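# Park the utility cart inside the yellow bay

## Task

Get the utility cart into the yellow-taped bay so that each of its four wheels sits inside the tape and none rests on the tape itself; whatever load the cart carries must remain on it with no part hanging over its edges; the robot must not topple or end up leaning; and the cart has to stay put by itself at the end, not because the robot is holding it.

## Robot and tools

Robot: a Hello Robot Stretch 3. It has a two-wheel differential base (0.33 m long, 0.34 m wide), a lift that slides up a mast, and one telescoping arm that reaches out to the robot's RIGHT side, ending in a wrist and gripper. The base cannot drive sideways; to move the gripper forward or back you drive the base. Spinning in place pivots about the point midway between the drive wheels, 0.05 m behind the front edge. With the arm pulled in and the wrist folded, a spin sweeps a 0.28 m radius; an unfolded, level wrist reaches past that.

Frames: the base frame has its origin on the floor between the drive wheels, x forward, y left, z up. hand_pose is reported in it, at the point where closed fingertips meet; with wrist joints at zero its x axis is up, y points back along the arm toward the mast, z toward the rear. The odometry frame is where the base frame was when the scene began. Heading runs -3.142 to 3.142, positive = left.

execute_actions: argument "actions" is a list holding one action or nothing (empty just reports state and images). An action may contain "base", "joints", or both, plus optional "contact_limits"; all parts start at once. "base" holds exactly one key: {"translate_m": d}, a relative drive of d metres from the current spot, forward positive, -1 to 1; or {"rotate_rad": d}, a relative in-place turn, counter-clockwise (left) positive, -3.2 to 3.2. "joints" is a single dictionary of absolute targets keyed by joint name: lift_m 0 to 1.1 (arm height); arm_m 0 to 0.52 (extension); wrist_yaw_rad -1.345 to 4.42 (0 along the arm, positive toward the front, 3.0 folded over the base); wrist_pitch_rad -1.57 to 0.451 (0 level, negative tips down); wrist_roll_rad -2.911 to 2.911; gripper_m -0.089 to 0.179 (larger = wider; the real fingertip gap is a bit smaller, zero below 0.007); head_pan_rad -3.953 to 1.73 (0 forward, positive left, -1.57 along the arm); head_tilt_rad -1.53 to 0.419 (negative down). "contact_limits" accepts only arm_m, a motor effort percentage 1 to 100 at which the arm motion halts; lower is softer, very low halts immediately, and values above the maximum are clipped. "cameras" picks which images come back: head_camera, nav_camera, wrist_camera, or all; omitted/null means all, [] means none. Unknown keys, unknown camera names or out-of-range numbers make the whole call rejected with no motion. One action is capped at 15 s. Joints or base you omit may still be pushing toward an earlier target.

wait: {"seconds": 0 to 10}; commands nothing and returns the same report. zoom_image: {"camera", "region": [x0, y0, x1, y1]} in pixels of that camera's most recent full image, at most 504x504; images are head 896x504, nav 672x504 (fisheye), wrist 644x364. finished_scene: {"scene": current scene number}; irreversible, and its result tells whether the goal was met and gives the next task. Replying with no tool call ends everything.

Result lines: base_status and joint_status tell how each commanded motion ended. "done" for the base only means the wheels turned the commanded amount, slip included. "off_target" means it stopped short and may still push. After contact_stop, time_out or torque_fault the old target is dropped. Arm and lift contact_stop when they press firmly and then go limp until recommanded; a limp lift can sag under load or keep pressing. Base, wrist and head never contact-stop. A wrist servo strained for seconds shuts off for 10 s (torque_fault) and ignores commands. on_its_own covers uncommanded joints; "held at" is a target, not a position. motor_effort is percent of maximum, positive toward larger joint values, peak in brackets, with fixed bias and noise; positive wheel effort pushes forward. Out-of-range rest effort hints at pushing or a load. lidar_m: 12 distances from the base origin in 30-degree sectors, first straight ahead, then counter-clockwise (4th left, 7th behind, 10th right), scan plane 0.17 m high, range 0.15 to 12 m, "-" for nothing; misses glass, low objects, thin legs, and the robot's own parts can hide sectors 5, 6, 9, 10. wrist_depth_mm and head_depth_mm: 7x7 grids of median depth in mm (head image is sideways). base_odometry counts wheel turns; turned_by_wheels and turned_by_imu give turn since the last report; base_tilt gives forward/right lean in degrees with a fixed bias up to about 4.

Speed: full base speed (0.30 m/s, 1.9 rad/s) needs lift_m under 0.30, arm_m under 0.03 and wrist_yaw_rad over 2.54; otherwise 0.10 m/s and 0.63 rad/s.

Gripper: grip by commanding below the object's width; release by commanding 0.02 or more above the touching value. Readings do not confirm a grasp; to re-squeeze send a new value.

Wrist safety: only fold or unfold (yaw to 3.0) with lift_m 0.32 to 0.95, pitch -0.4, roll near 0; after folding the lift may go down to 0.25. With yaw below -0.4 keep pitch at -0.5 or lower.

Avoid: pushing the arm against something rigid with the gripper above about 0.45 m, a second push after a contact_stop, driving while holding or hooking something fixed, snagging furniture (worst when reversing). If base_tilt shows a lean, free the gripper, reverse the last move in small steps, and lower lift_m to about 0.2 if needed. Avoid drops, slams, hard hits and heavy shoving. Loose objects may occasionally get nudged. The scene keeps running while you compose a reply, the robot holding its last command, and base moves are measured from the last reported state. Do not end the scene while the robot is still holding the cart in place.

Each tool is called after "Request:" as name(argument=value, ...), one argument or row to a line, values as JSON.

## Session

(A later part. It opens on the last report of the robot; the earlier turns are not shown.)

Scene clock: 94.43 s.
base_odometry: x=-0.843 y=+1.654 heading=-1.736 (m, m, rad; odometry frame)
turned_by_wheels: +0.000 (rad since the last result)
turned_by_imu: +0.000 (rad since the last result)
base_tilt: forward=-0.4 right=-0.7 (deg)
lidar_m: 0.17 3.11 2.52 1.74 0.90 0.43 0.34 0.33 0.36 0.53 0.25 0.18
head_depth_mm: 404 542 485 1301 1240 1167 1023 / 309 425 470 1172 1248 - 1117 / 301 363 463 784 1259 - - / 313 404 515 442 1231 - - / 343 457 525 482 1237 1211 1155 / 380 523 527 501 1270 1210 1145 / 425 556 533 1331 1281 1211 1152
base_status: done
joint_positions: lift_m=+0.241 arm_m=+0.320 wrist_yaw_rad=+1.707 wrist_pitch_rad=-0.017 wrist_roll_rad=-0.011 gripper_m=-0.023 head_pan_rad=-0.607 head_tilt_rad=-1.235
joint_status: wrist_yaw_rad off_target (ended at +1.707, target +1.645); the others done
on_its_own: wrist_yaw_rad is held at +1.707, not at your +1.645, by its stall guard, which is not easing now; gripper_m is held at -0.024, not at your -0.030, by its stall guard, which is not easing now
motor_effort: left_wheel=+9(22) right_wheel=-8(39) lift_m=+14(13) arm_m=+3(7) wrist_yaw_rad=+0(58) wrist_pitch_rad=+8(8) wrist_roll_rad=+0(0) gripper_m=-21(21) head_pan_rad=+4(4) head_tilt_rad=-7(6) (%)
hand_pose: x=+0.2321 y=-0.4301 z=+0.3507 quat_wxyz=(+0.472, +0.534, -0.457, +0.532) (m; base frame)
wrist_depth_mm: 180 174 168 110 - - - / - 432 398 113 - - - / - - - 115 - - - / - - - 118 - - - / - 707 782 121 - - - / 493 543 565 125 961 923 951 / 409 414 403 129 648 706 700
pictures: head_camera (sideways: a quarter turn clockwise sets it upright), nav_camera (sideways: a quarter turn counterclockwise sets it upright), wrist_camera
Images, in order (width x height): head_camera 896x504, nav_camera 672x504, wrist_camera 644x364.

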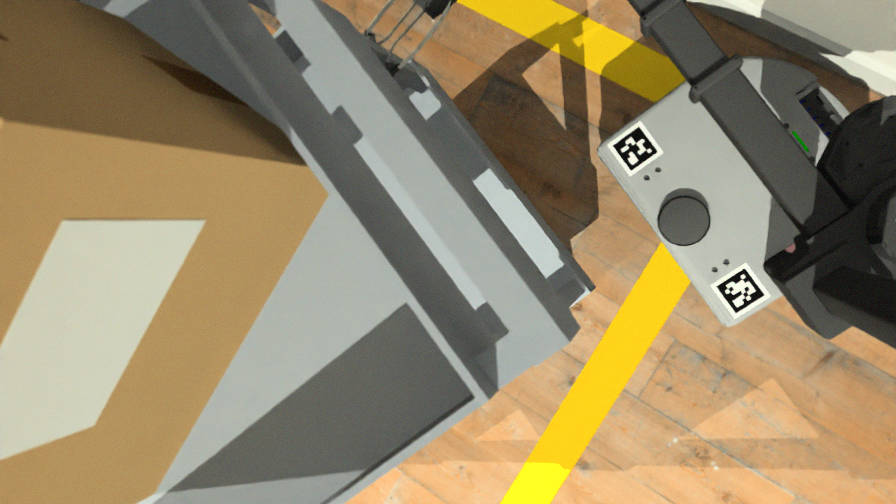

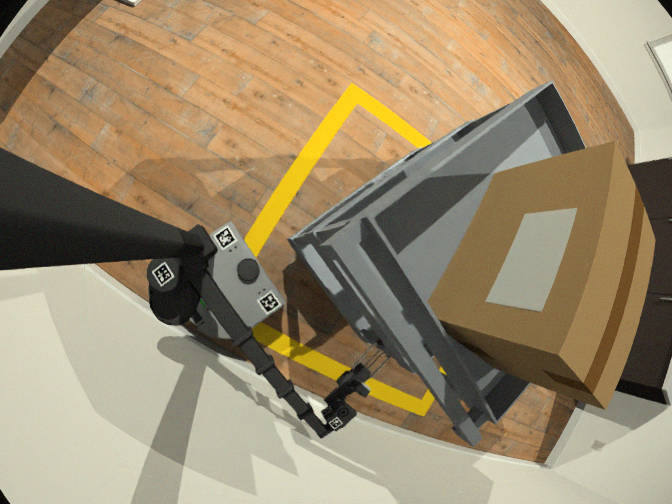

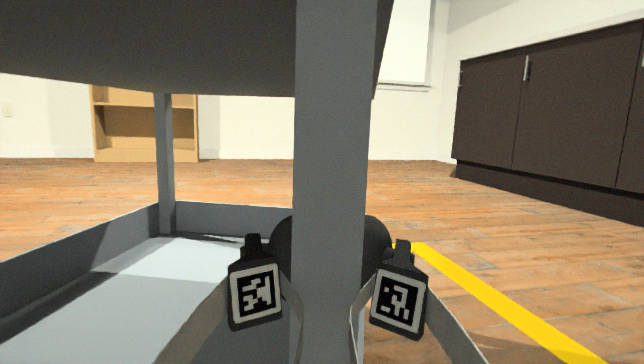

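Request:
execute_actions(
  actions=[
    {"joints":{"head_pan_rad":0.1,"head_tilt_rad":-0.95}},
  ],
  cameras=["head_camera","nav_camera"],
)

Scene clock: 98.77 s.
base_odometry: x=-0.843 y=+1.654 heading=-1.736 (m, m, rad; odometry frame)
turned_by_wheels: +0.000 (rad since the last result)
turned_by_imu: +0.000 (rad since the last result)
base_tilt: forward=-0.2 right=-0.8 (deg)
lidar_m: 0.17 3.11 2.52 1.74 0.91 0.43 0.34 0.33 0.36 0.53 0.25 0.18
head_depth_mm: 422 450 496 539 507 448 1087 / 2378 746 631 569 509 411 1092 / 2368 750 649 582 511 413 1095 / 2378 2002 1728 1529 1365 1233 1120 / 2398 2011 1742 1539 1380 1235 1136 / 2450 2050 1764 1557 1388 1253 1133 / 2467 2063 1773 1562 1381 1260 1137
base_status: not commanded
joint_positions: lift_m=+0.241 arm_m=+0.320 wrist_yaw_rad=+1.707 wrist_pitch_rad=-0.017 wrist_roll_rad=-0.011 gripper_m=-0.023 head_pan_rad=+0.093 head_tilt_rad=-0.952
joint_status: all done
on_its_own: wrist_yaw_rad is held at +1.707, not at your +1.645, by its stall guard, which is not easing now; gripper_m is held at -0.024, not at your -0.030, by its stall guard, which is not easing now
motor_effort: left_wheel=+9(9) right_wheel=-8(8) lift_m=+14(13) arm_m=+3(3) wrist_yaw_rad=+0(1) wrist_pitch_rad=+8(8) wrist_roll_rad=+0(0) gripper_m=-20(20) head_pan_rad=+5(47) head_tilt_rad=+1(20) (%)
hand_pose: x=+0.2321 y=-0.4301 z=+0.3507 quat_wxyz=(+0.472, +0.534, -0.457, +0.532) (m; base frame)
wrist_depth_mm: 180 174 167 109 - - - / - 435 399 112 - - - / - - - 115 - - - / - - - 118 - - - / - 709 778 121 - - - / 501 536 563 125 935 936 957 / 408 417 408 129 665 706 707
pictures: head_camera (sideways: a quarter turn clockwise sets it upright), nav_camera (sideways: a quarter turn counterclockwise sets it upright)
Images, in order (width x height): head_camera 896x504, nav_camera 672x504.

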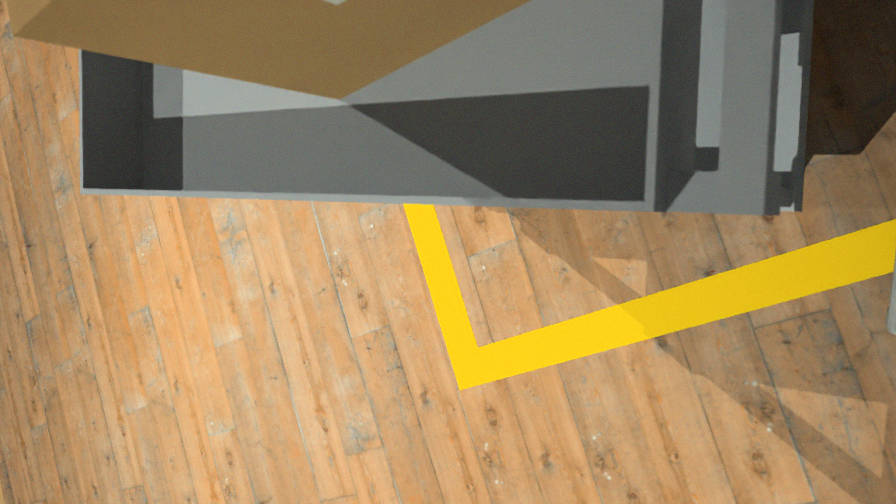

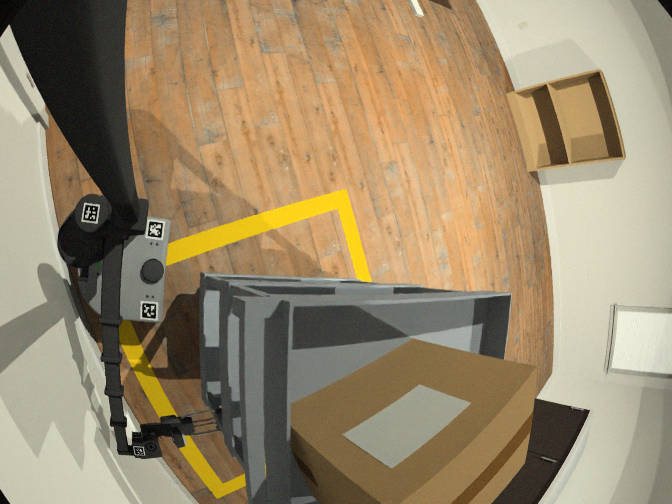

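Request:
zoom_image(
  camera="head_camera",
  region=[40, 20, 500, 400],
)

Request:
zoom_image(
  camera="head_camera",
  region=[560, 100, 896, 380],
)

Region (40, 20, 500, 400) of head_camera's 896x504 image, scaled by 1.096, with more detail than that image has; it fills the top 416 rows of this view, and the rest is white.

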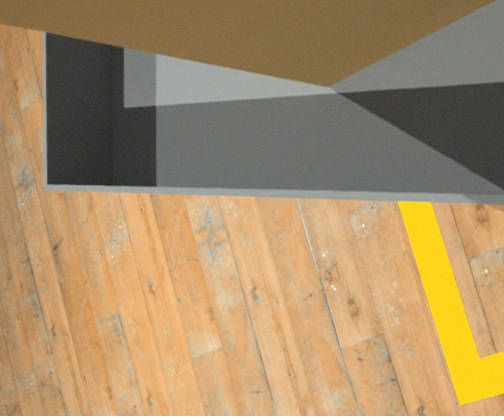

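Region (560, 100, 896, 380) of head_camera's 896x504 image, scaled by 1.500, with more detail than that image has.

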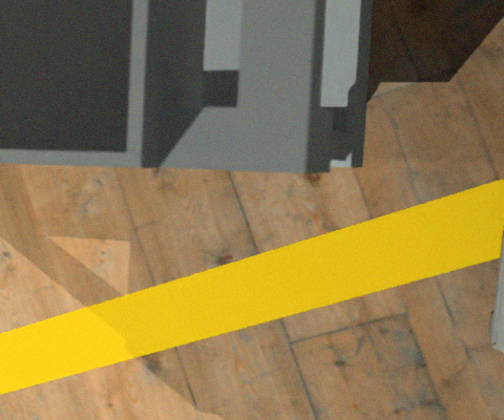

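Request:
execute_actions(
  actions=[
    {"joints":{"gripper_m":0.17,"wrist_yaw_rad":1.707,"head_pan_rad":-0.6,"head_tilt_rad":-1.2}},
  ],
)

Scene clock: 105.93 s.
base_odometry: x=-0.843 y=+1.654 heading=-1.736 (m, m, rad; odometry frame)
turned_by_wheels: +0.000 (rad since the last result)
turned_by_imu: +0.000 (rad since the last result)
base_tilt: forward=-0.2 right=-0.7 (deg)
lidar_m: 0.17 3.09 2.53 1.74 0.90 0.43 0.34 0.33 0.36 0.52 0.25 0.18
head_depth_mm: 347 534 481 1305 1259 1200 1066 / 297 363 490 803 1258 1203 - / 292 343 445 467 1238 - - / 306 380 519 483 1053 1211 - / 328 428 536 507 437 1207 1141 / 362 490 544 509 1275 1203 1136 / 406 569 547 1349 1285 1215 1147
base_status: not commanded
joint_positions: lift_m=+0.241 arm_m=+0.320 wrist_yaw_rad=+1.709 wrist_pitch_rad=-0.017 wrist_roll_rad=-0.011 gripper_m=+0.170 head_pan_rad=-0.593 head_tilt_rad=-1.185
joint_status: all done
motor_effort: left_wheel=+6(18) right_wheel=-4(19) lift_m=+13(13) arm_m=+2(3) wrist_yaw_rad=-2(44) wrist_pitch_rad=+8(8) wrist_roll_rad=+0(0) gripper_m=+0(90) head_pan_rad=-4(45) head_tilt_rad=-6(23) (%)
hand_pose: x=+0.2320 y=-0.4295 z=+0.3507 quat_wxyz=(+0.472, +0.535, -0.457, +0.532) (m; base frame)
wrist_depth_mm: 181 175 169 110 - - - / - 434 398 113 - - - / - - - 115 - - - / - - - 119 - - - / - 760 776 122 - - - / 481 540 548 125 900 938 - / 381 413 423 129 686 684 -
pictures: head_camera (sideways: a quarter turn clockwise sets it upright), nav_camera (sideways: a quarter turn counterclockwise sets it upright), wrist_camera
Images, in order (width x height): head_camera 896x504, nav_camera 672x504, wrist_camera 644x364.

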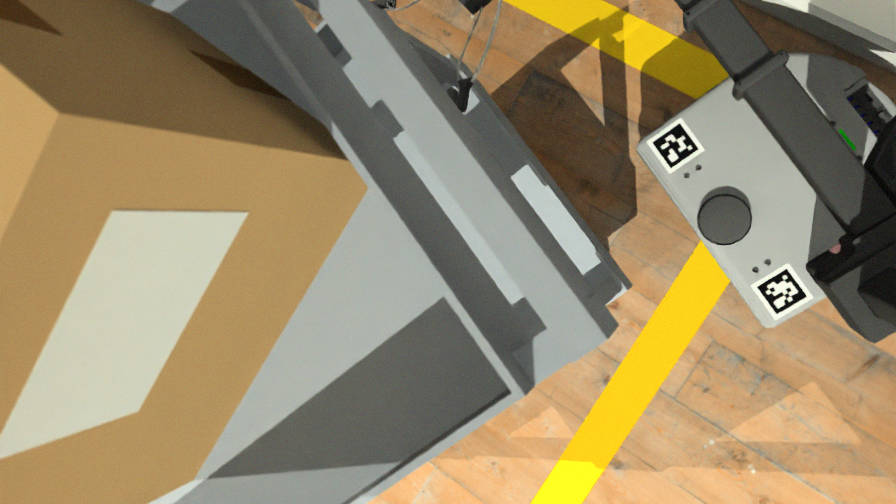

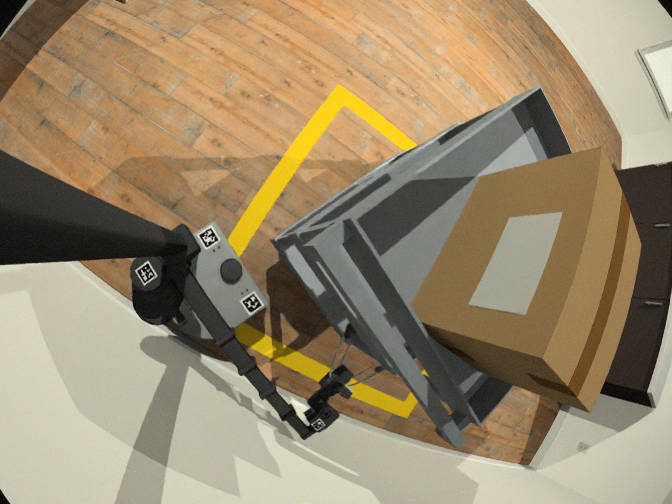

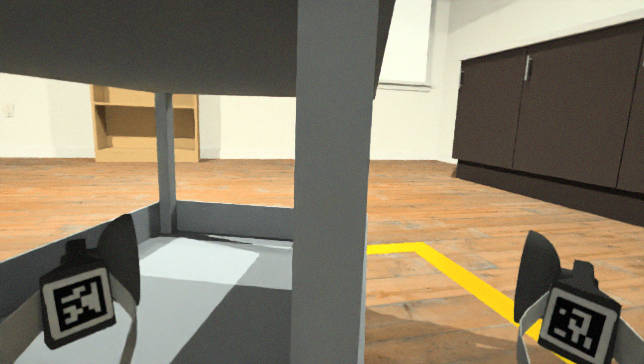

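Request:
execute_actions(
  actions=[
    {"base":{"rotate_rad":-0.13},"joints":{"arm_m":0.285}},
  ],
)

Scene clock: 108.73 s.
base_odometry: x=-0.843 y=+1.654 heading=-1.863 (m, m, rad; odometry frame)
turned_by_wheels: -0.127 (rad since the last result)
turned_by_imu: -0.124 (rad since the last result)
base_tilt: forward=+0.2 right=-0.8 (deg)
lidar_m: 0.17 3.10 2.52 1.75 1.37 0.49 0.35 0.33 0.34 0.46 0.29 0.19
head_depth_mm: 547 567 488 1334 1242 1199 1064 / 359 519 499 1176 1257 1204 - / 294 347 463 436 1245 - - / 290 340 459 473 1107 1214 - / 301 370 522 504 409 1208 1145 / 311 407 531 506 488 1215 1142 / 333 453 542 513 1278 1216 1142
base_status: rotate_rad off_target (by the wheels' count: -0.1269 of -0.1300)
joint_positions: lift_m=+0.240 arm_m=+0.285 wrist_yaw_rad=+1.707 wrist_pitch_rad=-0.018 wrist_roll_rad=-0.011 gripper_m=+0.170 head_pan_rad=-0.595 head_tilt_rad=-1.186
joint_status: all done
on_its_own: left_wheel is at rest, and its effort (+56) is outside its rest range (-18 to +18); right_wheel is at rest, and its effort (-81) is outside its rest range (-18 to +18)
motor_effort: left_wheel=+56(81) right_wheel=-81(99) lift_m=+15(15) arm_m=+5(5) wrist_yaw_rad=+1(2) wrist_pitch_rad=+8(8) wrist_roll_rad=+0(0) gripper_m=+1(1) head_pan_rad=-3(4) head_tilt_rad=-5(6) (%)
hand_pose: x=+0.2320 y=-0.3948 z=+0.3504 quat_wxyz=(+0.472, +0.534, -0.457, +0.532) (m; base frame)
wrist_depth_mm: 189 184 177 154 - - - / - 474 440 317 - - - / - - - - - - - / - - - 789 - - - / - 742 786 722 - - - / 496 527 540 485 896 909 - / 375 405 415 384 665 683 -
pictures: head_camera (sideways: a quarter turn clockwise sets it upright), nav_camera (sideways: a quarter turn counterclockwise sets it upright), wrist_camera
Images, in order (width x height): head_camera 896x504, nav_camera 672x504, wrist_camera 644x364.

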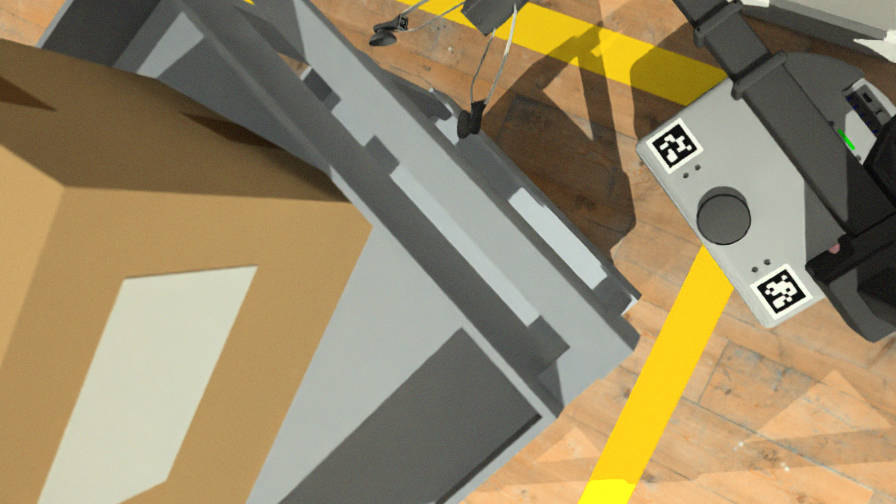

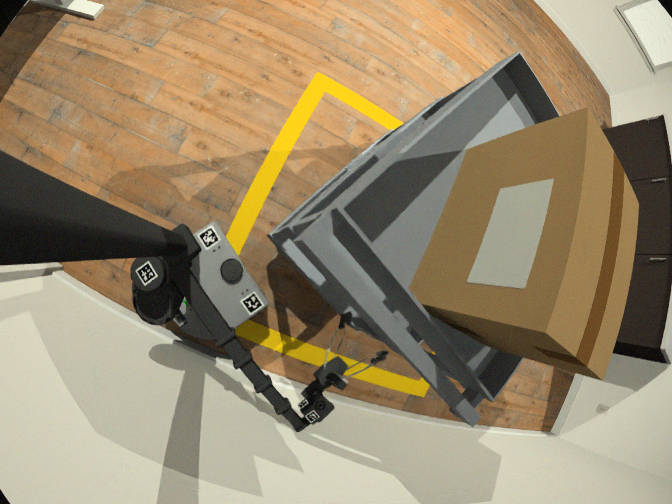

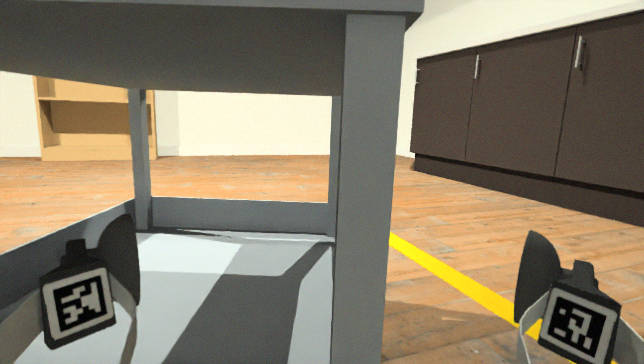

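Request:
execute_actions(
  actions=[
    {"base":{"rotate_rad":0.03}},
  ],
)

Scene clock: 110.93 s.
base_odometry: x=-0.843 y=+1.654 heading=-1.833 (m, m, rad; odometry frame)
turned_by_wheels: +0.030 (rad since the last result)
turned_by_imu: +0.030 (rad since the last result)
base_tilt: forward=-0.3 right=-0.7 (deg)
lidar_m: 0.17 3.11 2.52 1.74 1.21 0.47 0.35 0.33 0.34 0.48 0.28 0.18
head_depth_mm: 536 567 520 1329 1251 1201 1060 / 348 501 490 1170 1257 1204 - / 290 349 461 450 1256 - - / 298 355 482 467 1113 1212 - / 306 388 524 505 427 1201 1140 / 324 432 537 507 1243 1205 1139 / 354 484 544 520 1283 1219 1146
base_status: done
joint_positions: lift_m=+0.240 arm_m=+0.285 wrist_yaw_rad=+1.707 wrist_pitch_rad=-0.019 wrist_roll_rad=-0.011 gripper_m=+0.170 head_pan_rad=-0.595 head_tilt_rad=-1.190
joint_status: not commanded
motor_effort: left_wheel=+0(55) right_wheel=+0(75) lift_m=+15(15) arm_m=+3(11) wrist_yaw_rad=+0(1) wrist_pitch_rad=+8(9) wrist_roll_rad=+0(0) gripper_m=+0(1) head_pan_rad=-3(2) head_tilt_rad=-5(5) (%)
hand_pose: x=+0.2320 y=-0.3951 z=+0.3502 quat_wxyz=(+0.473, +0.534, -0.457, +0.531) (m; base frame)
wrist_depth_mm: 183 177 170 162 143 - - / - 443 405 366 - - - / - - - - - - - / - - - - - - - / - 761 783 747 - - - / 496 539 545 523 869 931 - / 383 412 419 405 647 687 -
pictures: head_camera (sideways: a quarter turn clockwise sets it upright), nav_camera (sideways: a quarter turn counterclockwise sets it upright), wrist_camera
Images, in order (width x height): head_camera 896x504, nav_camera 672x504, wrist_camera 644x364.

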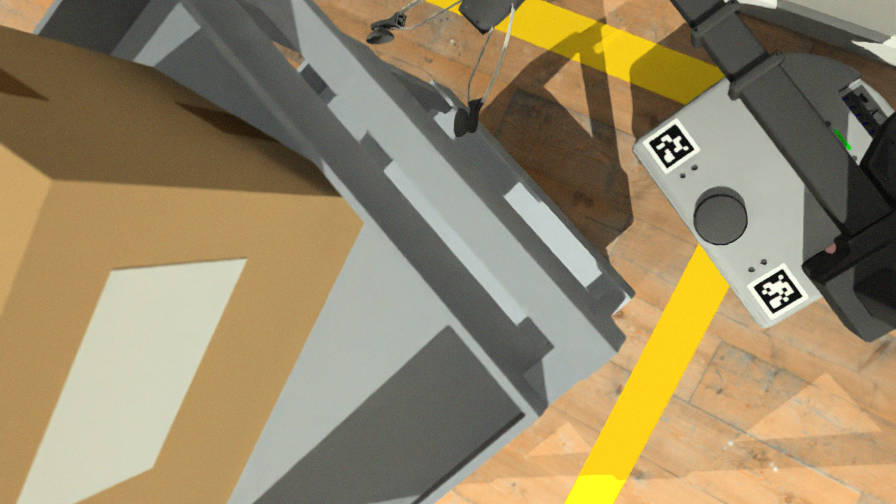

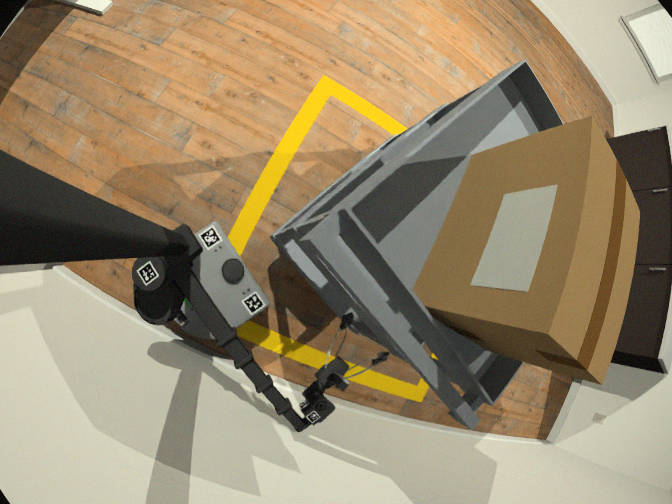

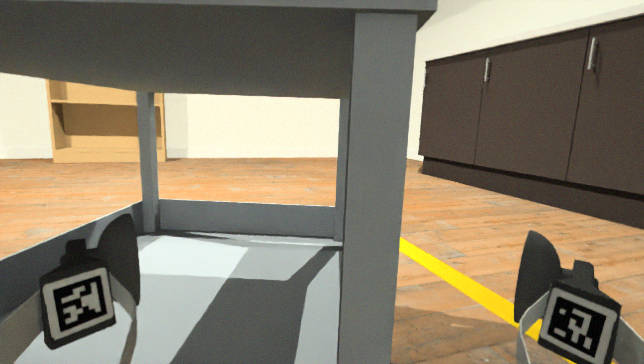

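Request:
zoom_image(
  camera="wrist_camera",
  region=[300, 0, 644, 364],
)

Region (300, 0, 644, 364) of wrist_camera's 644x364 image, scaled by 1.385.

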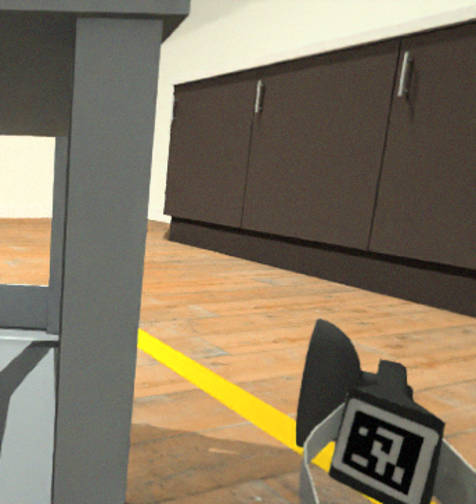

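Request:
zoom_image(
  camera="head_camera",
  region=[480, 200, 800, 504],
)

Region (480, 200, 800, 504) of head_camera's 896x504 image, scaled by 1.575, with more detail than that image has; it fills the top 479 rows of this view, and the rest is white.

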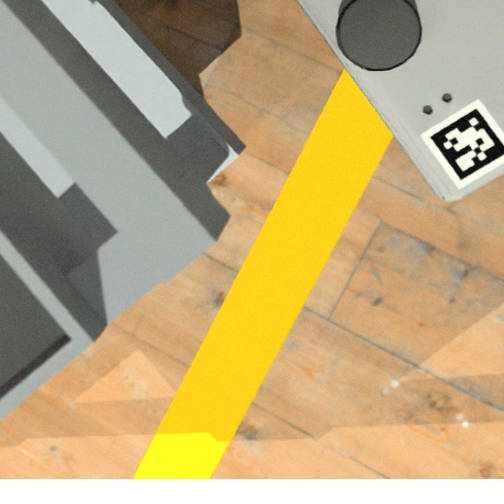

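Request:
finished_scene(
  scene=2,
)

The scene is finished: the task was done.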